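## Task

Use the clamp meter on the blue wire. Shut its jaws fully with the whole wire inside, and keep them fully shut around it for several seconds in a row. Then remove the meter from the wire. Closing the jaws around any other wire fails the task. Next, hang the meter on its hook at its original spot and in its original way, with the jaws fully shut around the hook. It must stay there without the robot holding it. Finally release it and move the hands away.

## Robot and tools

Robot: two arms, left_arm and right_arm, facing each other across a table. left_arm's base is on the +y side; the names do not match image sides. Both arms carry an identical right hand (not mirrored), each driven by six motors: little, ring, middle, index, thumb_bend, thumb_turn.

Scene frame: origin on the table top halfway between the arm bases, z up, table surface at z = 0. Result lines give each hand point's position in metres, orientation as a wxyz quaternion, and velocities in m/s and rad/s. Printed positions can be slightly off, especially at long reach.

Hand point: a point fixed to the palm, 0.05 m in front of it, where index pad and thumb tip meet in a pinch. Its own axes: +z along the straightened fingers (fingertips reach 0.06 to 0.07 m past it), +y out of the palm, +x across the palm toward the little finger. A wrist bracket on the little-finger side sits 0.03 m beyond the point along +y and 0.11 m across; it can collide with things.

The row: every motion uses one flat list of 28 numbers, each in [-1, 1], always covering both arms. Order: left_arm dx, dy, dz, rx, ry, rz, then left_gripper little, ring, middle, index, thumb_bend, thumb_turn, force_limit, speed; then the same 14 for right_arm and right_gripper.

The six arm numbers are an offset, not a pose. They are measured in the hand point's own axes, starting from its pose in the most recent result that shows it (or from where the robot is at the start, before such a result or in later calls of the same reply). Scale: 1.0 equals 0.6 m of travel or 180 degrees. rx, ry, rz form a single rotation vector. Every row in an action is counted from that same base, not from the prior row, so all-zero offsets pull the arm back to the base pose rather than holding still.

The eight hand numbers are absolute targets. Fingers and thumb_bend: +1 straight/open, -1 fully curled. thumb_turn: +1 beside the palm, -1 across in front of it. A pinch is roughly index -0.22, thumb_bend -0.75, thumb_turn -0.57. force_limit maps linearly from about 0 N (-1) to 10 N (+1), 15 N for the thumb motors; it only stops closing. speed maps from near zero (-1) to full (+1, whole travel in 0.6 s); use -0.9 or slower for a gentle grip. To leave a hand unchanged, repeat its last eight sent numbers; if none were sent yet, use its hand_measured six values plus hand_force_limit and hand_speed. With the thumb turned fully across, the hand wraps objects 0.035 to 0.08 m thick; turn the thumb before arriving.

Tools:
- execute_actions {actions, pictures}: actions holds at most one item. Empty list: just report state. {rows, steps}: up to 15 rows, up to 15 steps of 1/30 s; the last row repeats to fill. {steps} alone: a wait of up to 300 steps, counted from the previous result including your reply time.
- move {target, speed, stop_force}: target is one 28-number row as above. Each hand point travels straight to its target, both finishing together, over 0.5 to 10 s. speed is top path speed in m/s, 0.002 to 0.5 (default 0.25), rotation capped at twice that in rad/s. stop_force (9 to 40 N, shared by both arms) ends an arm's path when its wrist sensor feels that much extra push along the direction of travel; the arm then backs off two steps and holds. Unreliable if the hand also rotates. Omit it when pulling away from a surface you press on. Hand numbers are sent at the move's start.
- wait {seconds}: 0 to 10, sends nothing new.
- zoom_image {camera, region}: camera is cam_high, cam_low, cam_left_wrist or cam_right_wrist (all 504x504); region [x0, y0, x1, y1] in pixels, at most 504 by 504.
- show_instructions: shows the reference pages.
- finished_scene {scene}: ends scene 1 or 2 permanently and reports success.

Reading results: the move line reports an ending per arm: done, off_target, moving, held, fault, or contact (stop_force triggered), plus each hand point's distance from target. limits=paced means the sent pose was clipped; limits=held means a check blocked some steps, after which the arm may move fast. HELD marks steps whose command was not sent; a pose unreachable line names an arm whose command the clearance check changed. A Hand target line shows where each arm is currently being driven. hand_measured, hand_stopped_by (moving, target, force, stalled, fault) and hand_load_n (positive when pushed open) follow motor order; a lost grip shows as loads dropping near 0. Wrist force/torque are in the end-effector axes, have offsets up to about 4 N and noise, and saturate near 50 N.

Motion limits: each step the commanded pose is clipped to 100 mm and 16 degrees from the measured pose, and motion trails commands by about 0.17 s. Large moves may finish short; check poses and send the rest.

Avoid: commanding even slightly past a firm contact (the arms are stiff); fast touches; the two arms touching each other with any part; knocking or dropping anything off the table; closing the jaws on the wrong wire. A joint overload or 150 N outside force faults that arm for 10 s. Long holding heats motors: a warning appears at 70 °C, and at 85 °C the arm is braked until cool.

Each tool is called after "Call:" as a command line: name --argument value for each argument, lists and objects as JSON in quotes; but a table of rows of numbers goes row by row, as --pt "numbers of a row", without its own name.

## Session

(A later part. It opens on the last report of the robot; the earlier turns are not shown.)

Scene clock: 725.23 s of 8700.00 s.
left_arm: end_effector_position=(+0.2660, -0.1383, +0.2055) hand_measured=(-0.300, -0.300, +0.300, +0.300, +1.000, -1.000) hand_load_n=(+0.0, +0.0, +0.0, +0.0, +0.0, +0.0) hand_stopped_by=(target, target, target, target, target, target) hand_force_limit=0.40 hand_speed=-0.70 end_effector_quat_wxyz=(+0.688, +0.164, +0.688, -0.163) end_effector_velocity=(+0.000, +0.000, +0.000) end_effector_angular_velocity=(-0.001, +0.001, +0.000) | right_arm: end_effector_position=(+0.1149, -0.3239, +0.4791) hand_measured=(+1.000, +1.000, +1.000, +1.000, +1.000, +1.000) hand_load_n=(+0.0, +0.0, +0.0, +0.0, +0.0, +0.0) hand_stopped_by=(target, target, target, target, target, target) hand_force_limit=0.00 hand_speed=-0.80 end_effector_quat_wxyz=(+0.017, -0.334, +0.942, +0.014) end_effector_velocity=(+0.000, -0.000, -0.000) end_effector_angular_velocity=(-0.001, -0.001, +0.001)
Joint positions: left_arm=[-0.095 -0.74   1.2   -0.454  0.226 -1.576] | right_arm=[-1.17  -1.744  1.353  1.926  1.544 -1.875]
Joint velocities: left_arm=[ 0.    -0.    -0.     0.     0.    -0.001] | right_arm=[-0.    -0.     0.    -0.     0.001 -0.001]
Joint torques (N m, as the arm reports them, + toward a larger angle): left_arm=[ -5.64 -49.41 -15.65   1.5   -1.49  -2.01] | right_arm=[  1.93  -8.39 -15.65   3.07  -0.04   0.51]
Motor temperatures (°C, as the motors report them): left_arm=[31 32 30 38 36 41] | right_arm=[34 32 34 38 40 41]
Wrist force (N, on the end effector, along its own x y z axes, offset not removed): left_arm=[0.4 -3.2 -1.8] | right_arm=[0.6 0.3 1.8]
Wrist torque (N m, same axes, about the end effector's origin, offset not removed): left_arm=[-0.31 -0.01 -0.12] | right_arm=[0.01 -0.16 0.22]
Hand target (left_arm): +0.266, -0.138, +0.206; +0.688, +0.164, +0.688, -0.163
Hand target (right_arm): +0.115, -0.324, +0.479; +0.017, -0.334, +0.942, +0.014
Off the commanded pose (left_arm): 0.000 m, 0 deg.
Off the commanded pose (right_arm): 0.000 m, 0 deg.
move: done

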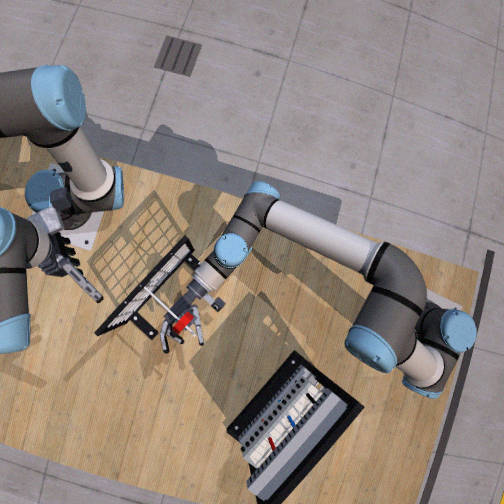

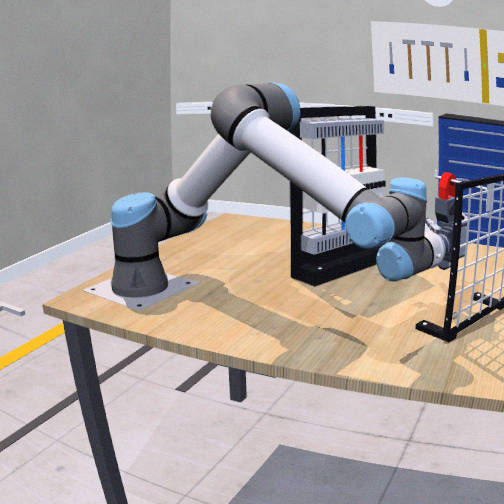

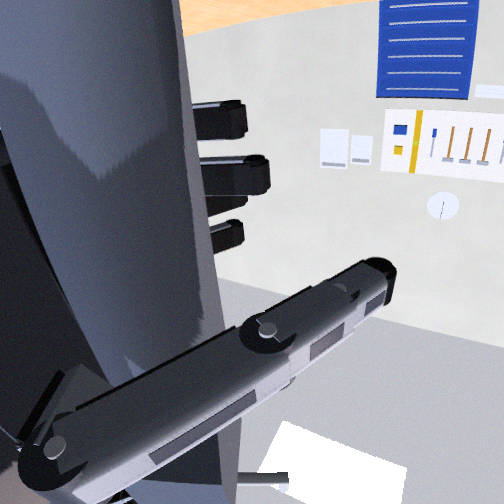

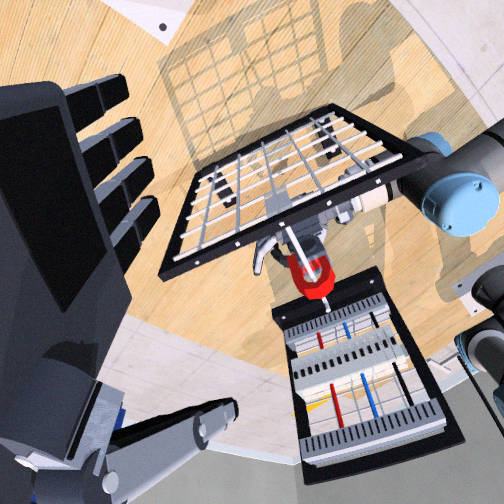

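Call:
move --target '[0,-0.0075,0,0,0,0,1,1,1,1,1,-1,0.4,-0.2,0,0,0,0,0,0,1,1,1,1,1,1,0,-0.8]' --speed 0.01

Call:
move --target '[0,0,-0.1213,0.039,0,0,1,1,1,1,1,-1,0.4,-0.2,0,0,0,0,0,0,1,1,1,1,1,1,0,-0.8]' --speed 0.05

Call:
zoom_image --camera "cam_high" --region '[140, 260, 240, 360]'

Scene clock: 745.57 s of 8700.00 s.
left_arm: end_effector_position=(+0.2640, -0.1423, +0.2055) hand_measured=(+1.000, +1.000, +1.000, +1.000, +1.000, -1.000) hand_load_n=(+0.0, +0.0, +0.0, +0.0, +0.0, +0.0) hand_stopped_by=(target, target, target, target, target, target) hand_force_limit=0.40 hand_speed=-0.20 end_effector_quat_wxyz=(+0.688, +0.164, +0.688, -0.163) end_effector_velocity=(-0.000, +0.000, +0.000) end_effector_angular_velocity=(+0.002, -0.001, -0.000) | right_arm: end_effector_position=(+0.1149, -0.3239, +0.4791) hand_measured=(+1.000, +1.000, +1.000, +1.000, +1.000, +1.000) hand_load_n=(+0.0, +0.0, +0.0, +0.0, +0.0, +0.0) hand_stopped_by=(target, target, target, target, target, target) hand_force_limit=0.00 hand_speed=-0.80 end_effector_quat_wxyz=(+0.017, -0.334, +0.942, +0.014) end_effector_velocity=(-0.000, -0.000, -0.000) end_effector_angular_velocity=(-0.000, +0.001, -0.001)
Joint positions: left_arm=[-0.097 -0.73   1.182 -0.445  0.225 -1.576] | right_arm=[-1.17  -1.744  1.353  1.926  1.544 -1.875]
Joint velocities: left_arm=[-0.    -0.     0.001  0.001  0.     0.001] | right_arm=[ 0.    -0.     0.001  0.     0.     0.001]
Joint torques (N m, as the arm reports them, + toward a larger angle): left_arm=[ -9.42 -40.05 -31.12   1.33  -2.23  -2.33] | right_arm=[  2.55  -8.19 -16.54   3.16  -0.2    0.44]
Motor temperatures (°C, as the motors report them): left_arm=[31 32 30 38 36 41] | right_arm=[34 32 34 38 40 41]
Wrist force (N, on the end effector, along its own x y z axes, offset not removed): left_arm=[2.8 -3.6 1.1] | right_arm=[3.7 1.4 0.4]
Wrist torque (N m, same axes, about the end effector's origin, offset not removed): left_arm=[-0.52 -0.72 0.08] | right_arm=[0.31 -0.66 0.38]
Hand target (left_arm): +0.264, -0.142, +0.206; +0.688, +0.164, +0.688, -0.163
Hand target (right_arm): +0.115, -0.324, +0.479; +0.017, -0.334, +0.942, +0.014
Off the commanded pose (left_arm): 0.000 m, 0 deg.
Off the commanded pose (right_arm): 0.000 m, 0 deg.
After step 90, 16.07 s passed at rest.
move: done

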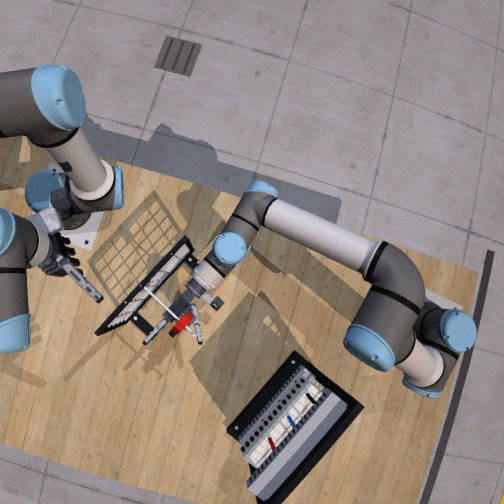

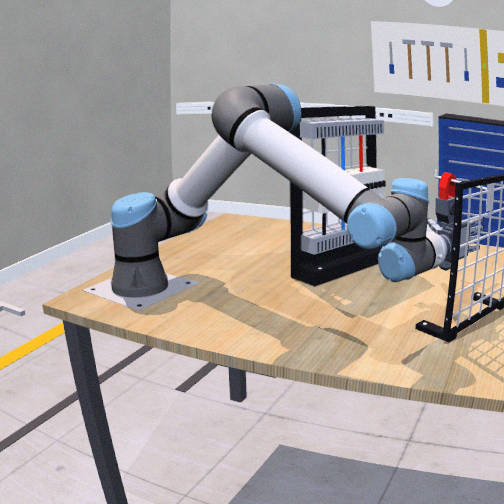

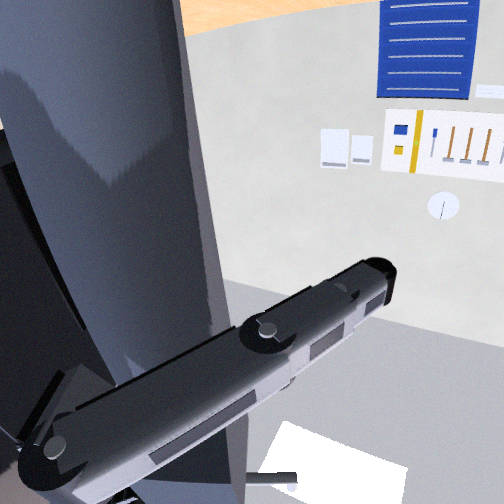

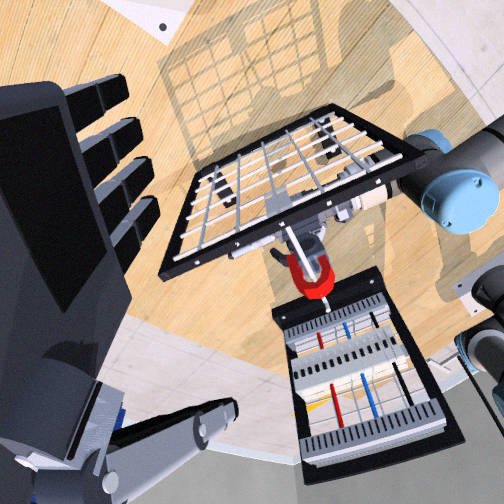

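Scene clock: 747.43 s of 8700.00 s.
left_arm: end_effector_position=(+0.1991, -0.1098, +0.2057) hand_measured=(+1.000, +1.000, +1.000, +1.000, +1.000, -1.000) hand_load_n=(+0.0, +0.0, +0.0, +0.0, +0.0, +0.0) hand_stopped_by=(target, target, target, target, target, target) hand_force_limit=0.40 hand_speed=-0.20 end_effector_quat_wxyz=(+0.676, +0.206, +0.677, -0.204) end_effector_velocity=(-0.002, +0.001, -0.001) end_effector_angular_velocity=(-0.001, +0.000, -0.004) | right_arm: end_effector_position=(+0.1149, -0.3239, +0.4791) hand_measured=(+1.000, +1.000, +1.000, +1.000, +1.000, +1.000) hand_load_n=(+0.0, +0.0, +0.0, +0.0, +0.0, +0.0) hand_stopped_by=(target, target, target, target, target, target) hand_force_limit=0.00 hand_speed=-0.80 end_effector_quat_wxyz=(+0.017, -0.334, +0.942, +0.014) end_effector_velocity=(-0.000, -0.000, +0.000) end_effector_angular_velocity=(+0.001, -0.002, +0.001)
Joint positions: left_arm=[-0.209 -0.855  1.416 -0.553  0.234 -1.576] | right_arm=[-1.17  -1.744  1.353  1.926  1.544 -1.875]
Joint velocities: left_arm=[-0.004 -0.002  0.008 -0.01   0.     0.002] | right_arm=[ 0.    -0.001 -0.001 -0.    -0.    -0.   ]
Joint torques (N m, as the arm reports them, + toward a larger angle): left_arm=[ -9.1  -57.16  -7.3   -1.67   2.43   2.25] | right_arm=[  3.1   -7.99 -15.44   3.19  -0.18   0.4 ]
Motor temperatures (°C, as the motors report them): left_arm=[31 32 30 38 36 41] | right_arm=[34 32 34 38 40 41]
Wrist force (N, on the end effector, along its own x y z axes, offset not removed): left_arm=[1.7 -2.9 -1.3] | right_arm=[4.6 0.9 -0.2]
Wrist torque (N m, same axes, about the end effector's origin, offset not removed): left_arm=[-0.26 -0.26 -0.03] | right_arm=[0.32 -0.61 0.32]
Hand target (left_arm): +0.199, -0.110, +0.206; +0.676, +0.206, +0.677, -0.205
Hand target (right_arm): +0.115, -0.324, +0.479; +0.017, -0.334, +0.942, +0.014
Off the commanded pose (left_arm): 0.000 m, 0 deg.
Off the commanded pose (right_arm): 0.000 m, 0 deg.
move: done

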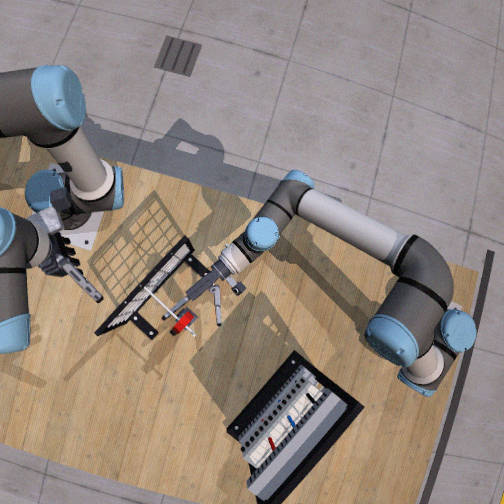

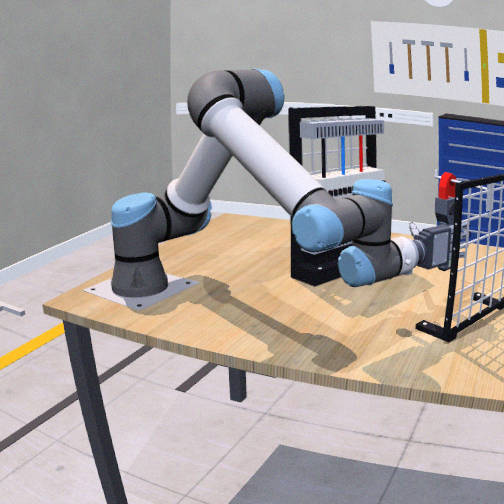

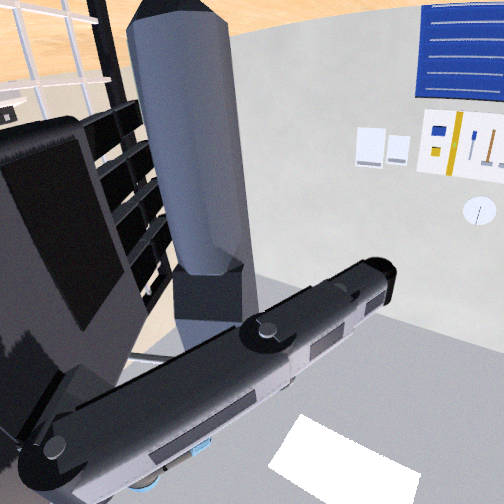

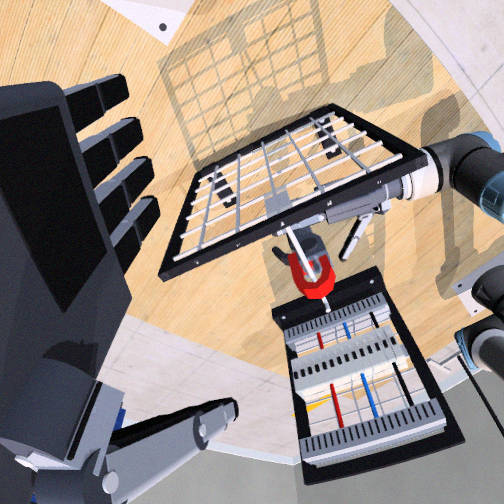

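Region (140, 260, 240, 360) of cam_high's 504x504 image, scaled by 5.040, with more detail than that image has.

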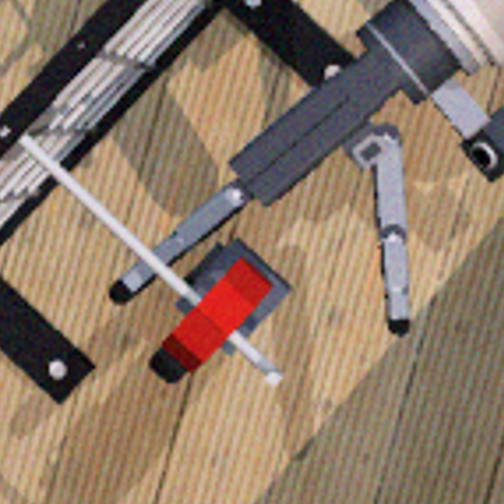

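Call:
move --target '[0,-0.019,-0.147,0.05,0,0,1,1,1,1,1,-1,0.4,-0.2,0,0,0,0,0,0,1,1,1,1,1,1,0,-0.8]' --speed 0.12

Call:
move --target '[-0.25,0.09,-0.149,0.05,0,0,1,1,1,1,1,-1,0.4,-0.2,0,0,0,0,0,0,1,1,1,1,1,1,0,-0.8]' --speed 0.2

Call:
zoom_image --camera "cam_right_wrist" --region '[240, 200, 380, 340]'

Call:
zoom_image --camera "cam_low" --region '[394, 160, 504, 290]'

Call:
zoom_image --camera "cam_high" --region '[140, 270, 230, 360]'

Scene clock: 766.60 s of 8700.00 s.
left_arm: end_effector_position=(+0.1195, -0.0706, +0.2059) hand_measured=(+1.000, +1.000, +1.000, +1.000, +1.000, -1.000) hand_load_n=(+0.0, +0.0, +0.0, +0.0, +0.0, +0.0) hand_stopped_by=(target, target, target, target, target, target) hand_force_limit=0.40 hand_speed=-0.20 end_effector_quat_wxyz=(+0.658, +0.258, +0.659, -0.257) end_effector_velocity=(-0.002, +0.001, -0.000) end_effector_angular_velocity=(-0.001, -0.001, -0.004) | right_arm: end_effector_position=(+0.1149, -0.3239, +0.4791) hand_measured=(+1.000, +1.000, +1.000, +1.000, +1.000, +1.000) hand_load_n=(+0.0, +0.0, +0.0, +0.0, +0.0, +0.0) hand_stopped_by=(target, target, target, target, target, target) hand_force_limit=0.00 hand_speed=-0.80 end_effector_quat_wxyz=(+0.017, -0.334, +0.942, +0.014) end_effector_velocity=(-0.000, +0.000, +0.000) end_effector_angular_velocity=(+0.001, -0.001, -0.001)
Joint positions: left_arm=[-0.362 -0.978  1.636 -0.651  0.238 -1.577] | right_arm=[-1.17  -1.744  1.353  1.926  1.544 -1.875]
Joint velocities: left_arm=[-0.004 -0.002  0.006 -0.01  -0.     0.006] | right_arm=[ 0.    -0.001 -0.001 -0.    -0.001  0.001]
Joint torques (N m, as the arm reports them, + toward a larger angle): left_arm=[ -6.61 -49.93  -4.94  -1.85  -2.16   1.76] | right_arm=[  2.68  -7.69 -15.66   2.92  -0.2    0.58]
Motor temperatures (°C, as the motors report them): left_arm=[31 32 30 38 36 41] | right_arm=[34 32 34 38 40 41]
Wrist force (N, on the end effector, along its own x y z axes, offset not removed): left_arm=[0.7 -1.7 -2.0] | right_arm=[5.3 1.9 0.3]
Wrist torque (N m, same axes, about the end effector's origin, offset not removed): left_arm=[-0.13 -0.17 0.01] | right_arm=[0.60 -0.91 0.44]
Hand target (left_arm): +0.119, -0.070, +0.206; +0.658, +0.258, +0.659, -0.257
Hand target (right_arm): +0.115, -0.324, +0.479; +0.017, -0.334, +0.942, +0.014
Off the commanded pose (left_arm): 0.000 m, 0 deg.
Off the commanded pose (right_arm): 0.000 m, 0 deg.
After step 90, 14.90 s passed at rest.
move: done

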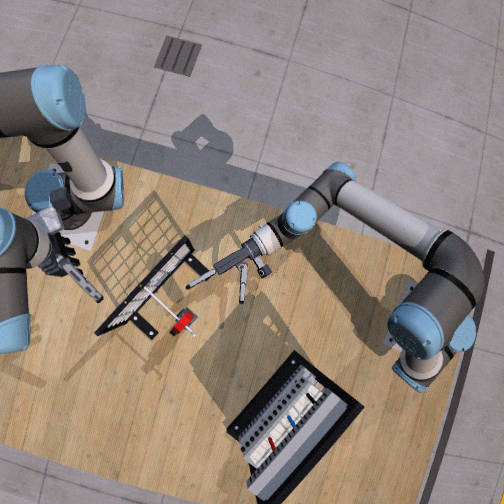

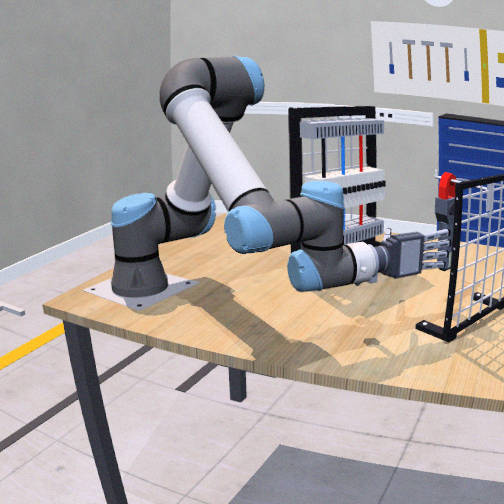

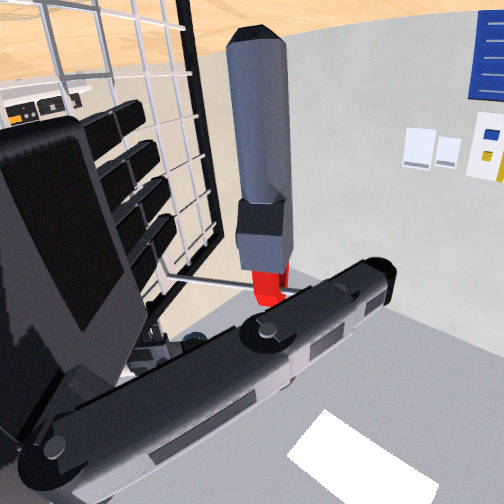

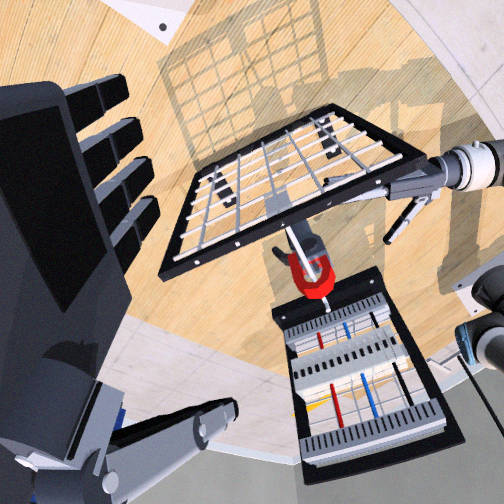

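Scene clock: 768.13 s of 8700.00 s.
left_arm: end_effector_position=(+0.0904, +0.0294, +0.3558) hand_measured=(+1.000, +1.000, +1.000, +1.000, +1.000, -1.000) hand_load_n=(+0.0, +0.0, +0.0, +0.0, +0.0, +0.0) hand_stopped_by=(target, target, target, target, target, target) hand_force_limit=0.40 hand_speed=-0.20 end_effector_quat_wxyz=(+0.636, +0.309, +0.637, -0.308) end_effector_velocity=(-0.001, +0.001, +0.002) end_effector_angular_velocity=(+0.002, +0.001, -0.002) | right_arm: end_effector_position=(+0.1149, -0.3239, +0.4791) hand_measured=(+1.000, +1.000, +1.000, +1.000, +1.000, +1.000) hand_load_n=(+0.0, +0.0, +0.0, +0.0, +0.0, +0.0) hand_stopped_by=(target, target, target, target, target, target) hand_force_limit=0.00 hand_speed=-0.80 end_effector_quat_wxyz=(+0.017, -0.334, +0.942, +0.014) end_effector_velocity=(-0.000, +0.000, +0.000) end_effector_angular_velocity=(+0.001, +0.000, -0.001)
Joint positions: left_arm=[-0.528 -1.432  1.847 -0.41   0.228 -1.576] | right_arm=[-1.17  -1.744  1.353  1.926  1.544 -1.875]
Joint velocities: left_arm=[-0.003 -0.003 -0.002  0.015 -0.002 -0.008] | right_arm=[ 0.     0.    -0.    -0.    -0.001  0.001]
Joint torques (N m, as the arm reports them, + toward a larger angle): left_arm=[ -9.7  -35.94 -30.58   1.34  -2.23  -2.68] | right_arm=[  2.94  -7.86 -15.92   3.06  -0.25   0.49]
Motor temperatures (°C, as the motors report them): left_arm=[31 32 30 38 36 41] | right_arm=[34 32 34 38 40 41]
Wrist force (N, on the end effector, along its own x y z axes, offset not removed): left_arm=[1.2 -2.4 -5.2] | right_arm=[0.6 -1.0 0.1]
Wrist torque (N m, same axes, about the end effector's origin, offset not removed): left_arm=[-0.02 -0.11 -0.04] | right_arm=[-0.03 -0.30 0.05]
Hand target (left_arm): +0.090, +0.030, +0.356; +0.636, +0.309, +0.637, -0.308
Hand target (right_arm): +0.115, -0.324, +0.479; +0.017, -0.334, +0.942, +0.014
Off the commanded pose (left_arm): 0.000 m, 0 deg.
Off the commanded pose (right_arm): 0.000 m, 0 deg.
move: done

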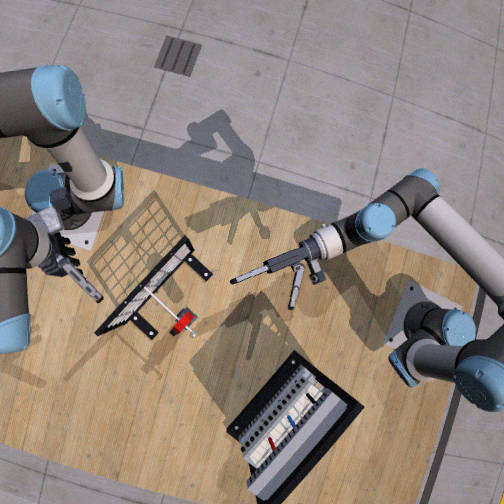

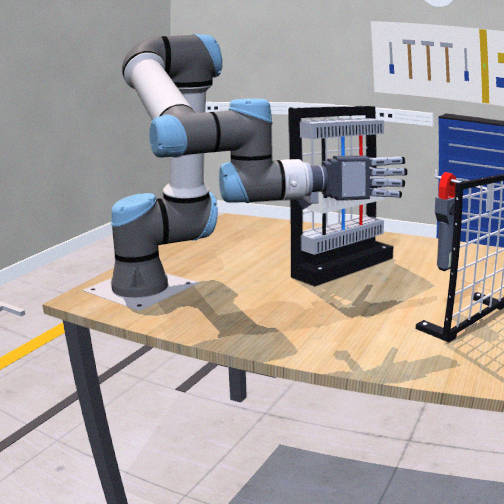

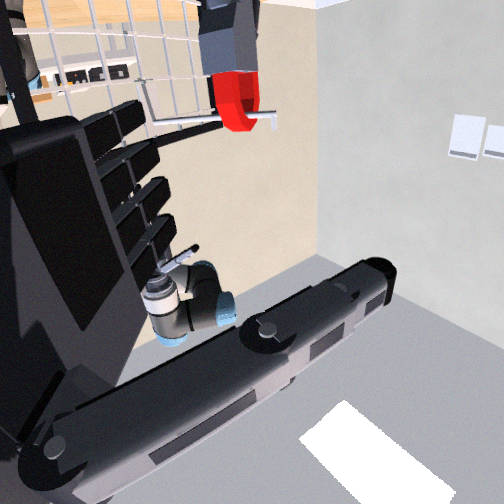

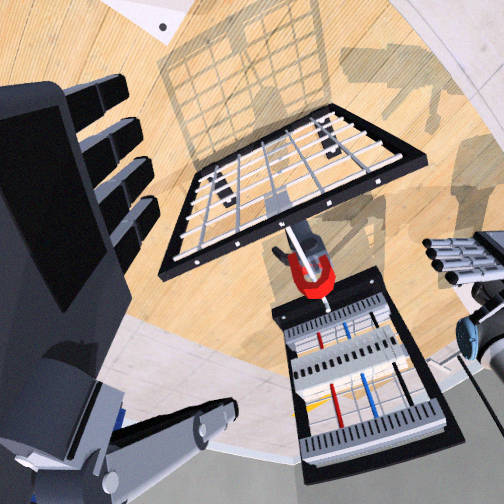

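Region (240, 200, 380, 340) of cam_right_wrist's 504x504 image, scaled by 3.600, with more detail than that image has.

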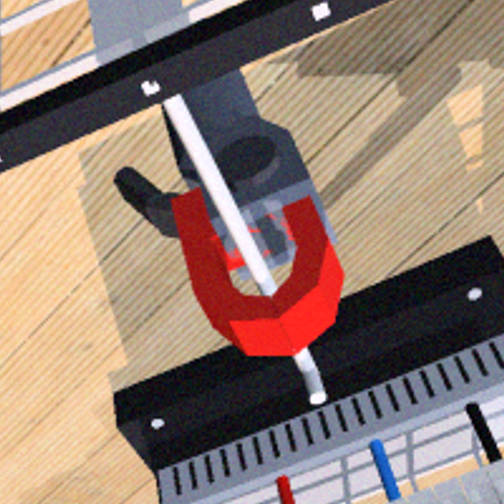

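Region (394, 160, 504, 290) of cam_low's 504x504 image, scaled by 3.877, with more detail than that image has; it fills the left 426 columns of this view, and the rest is white.

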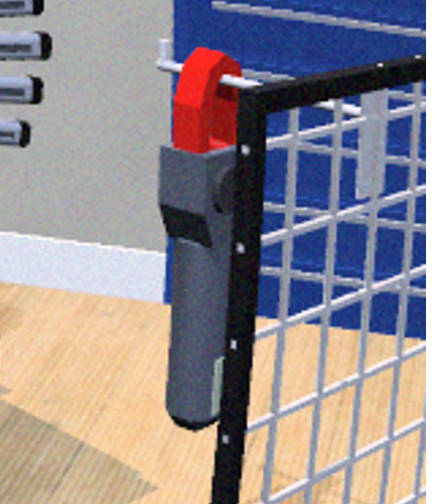

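Region (140, 270, 230, 360) of cam_high's 504x504 image, scaled by 5.600, with more detail than that image has.

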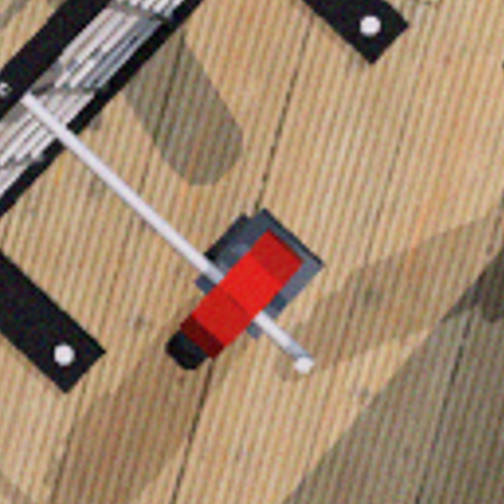

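Call:
finished_scene --scene 2

The scene is finished: the task was done.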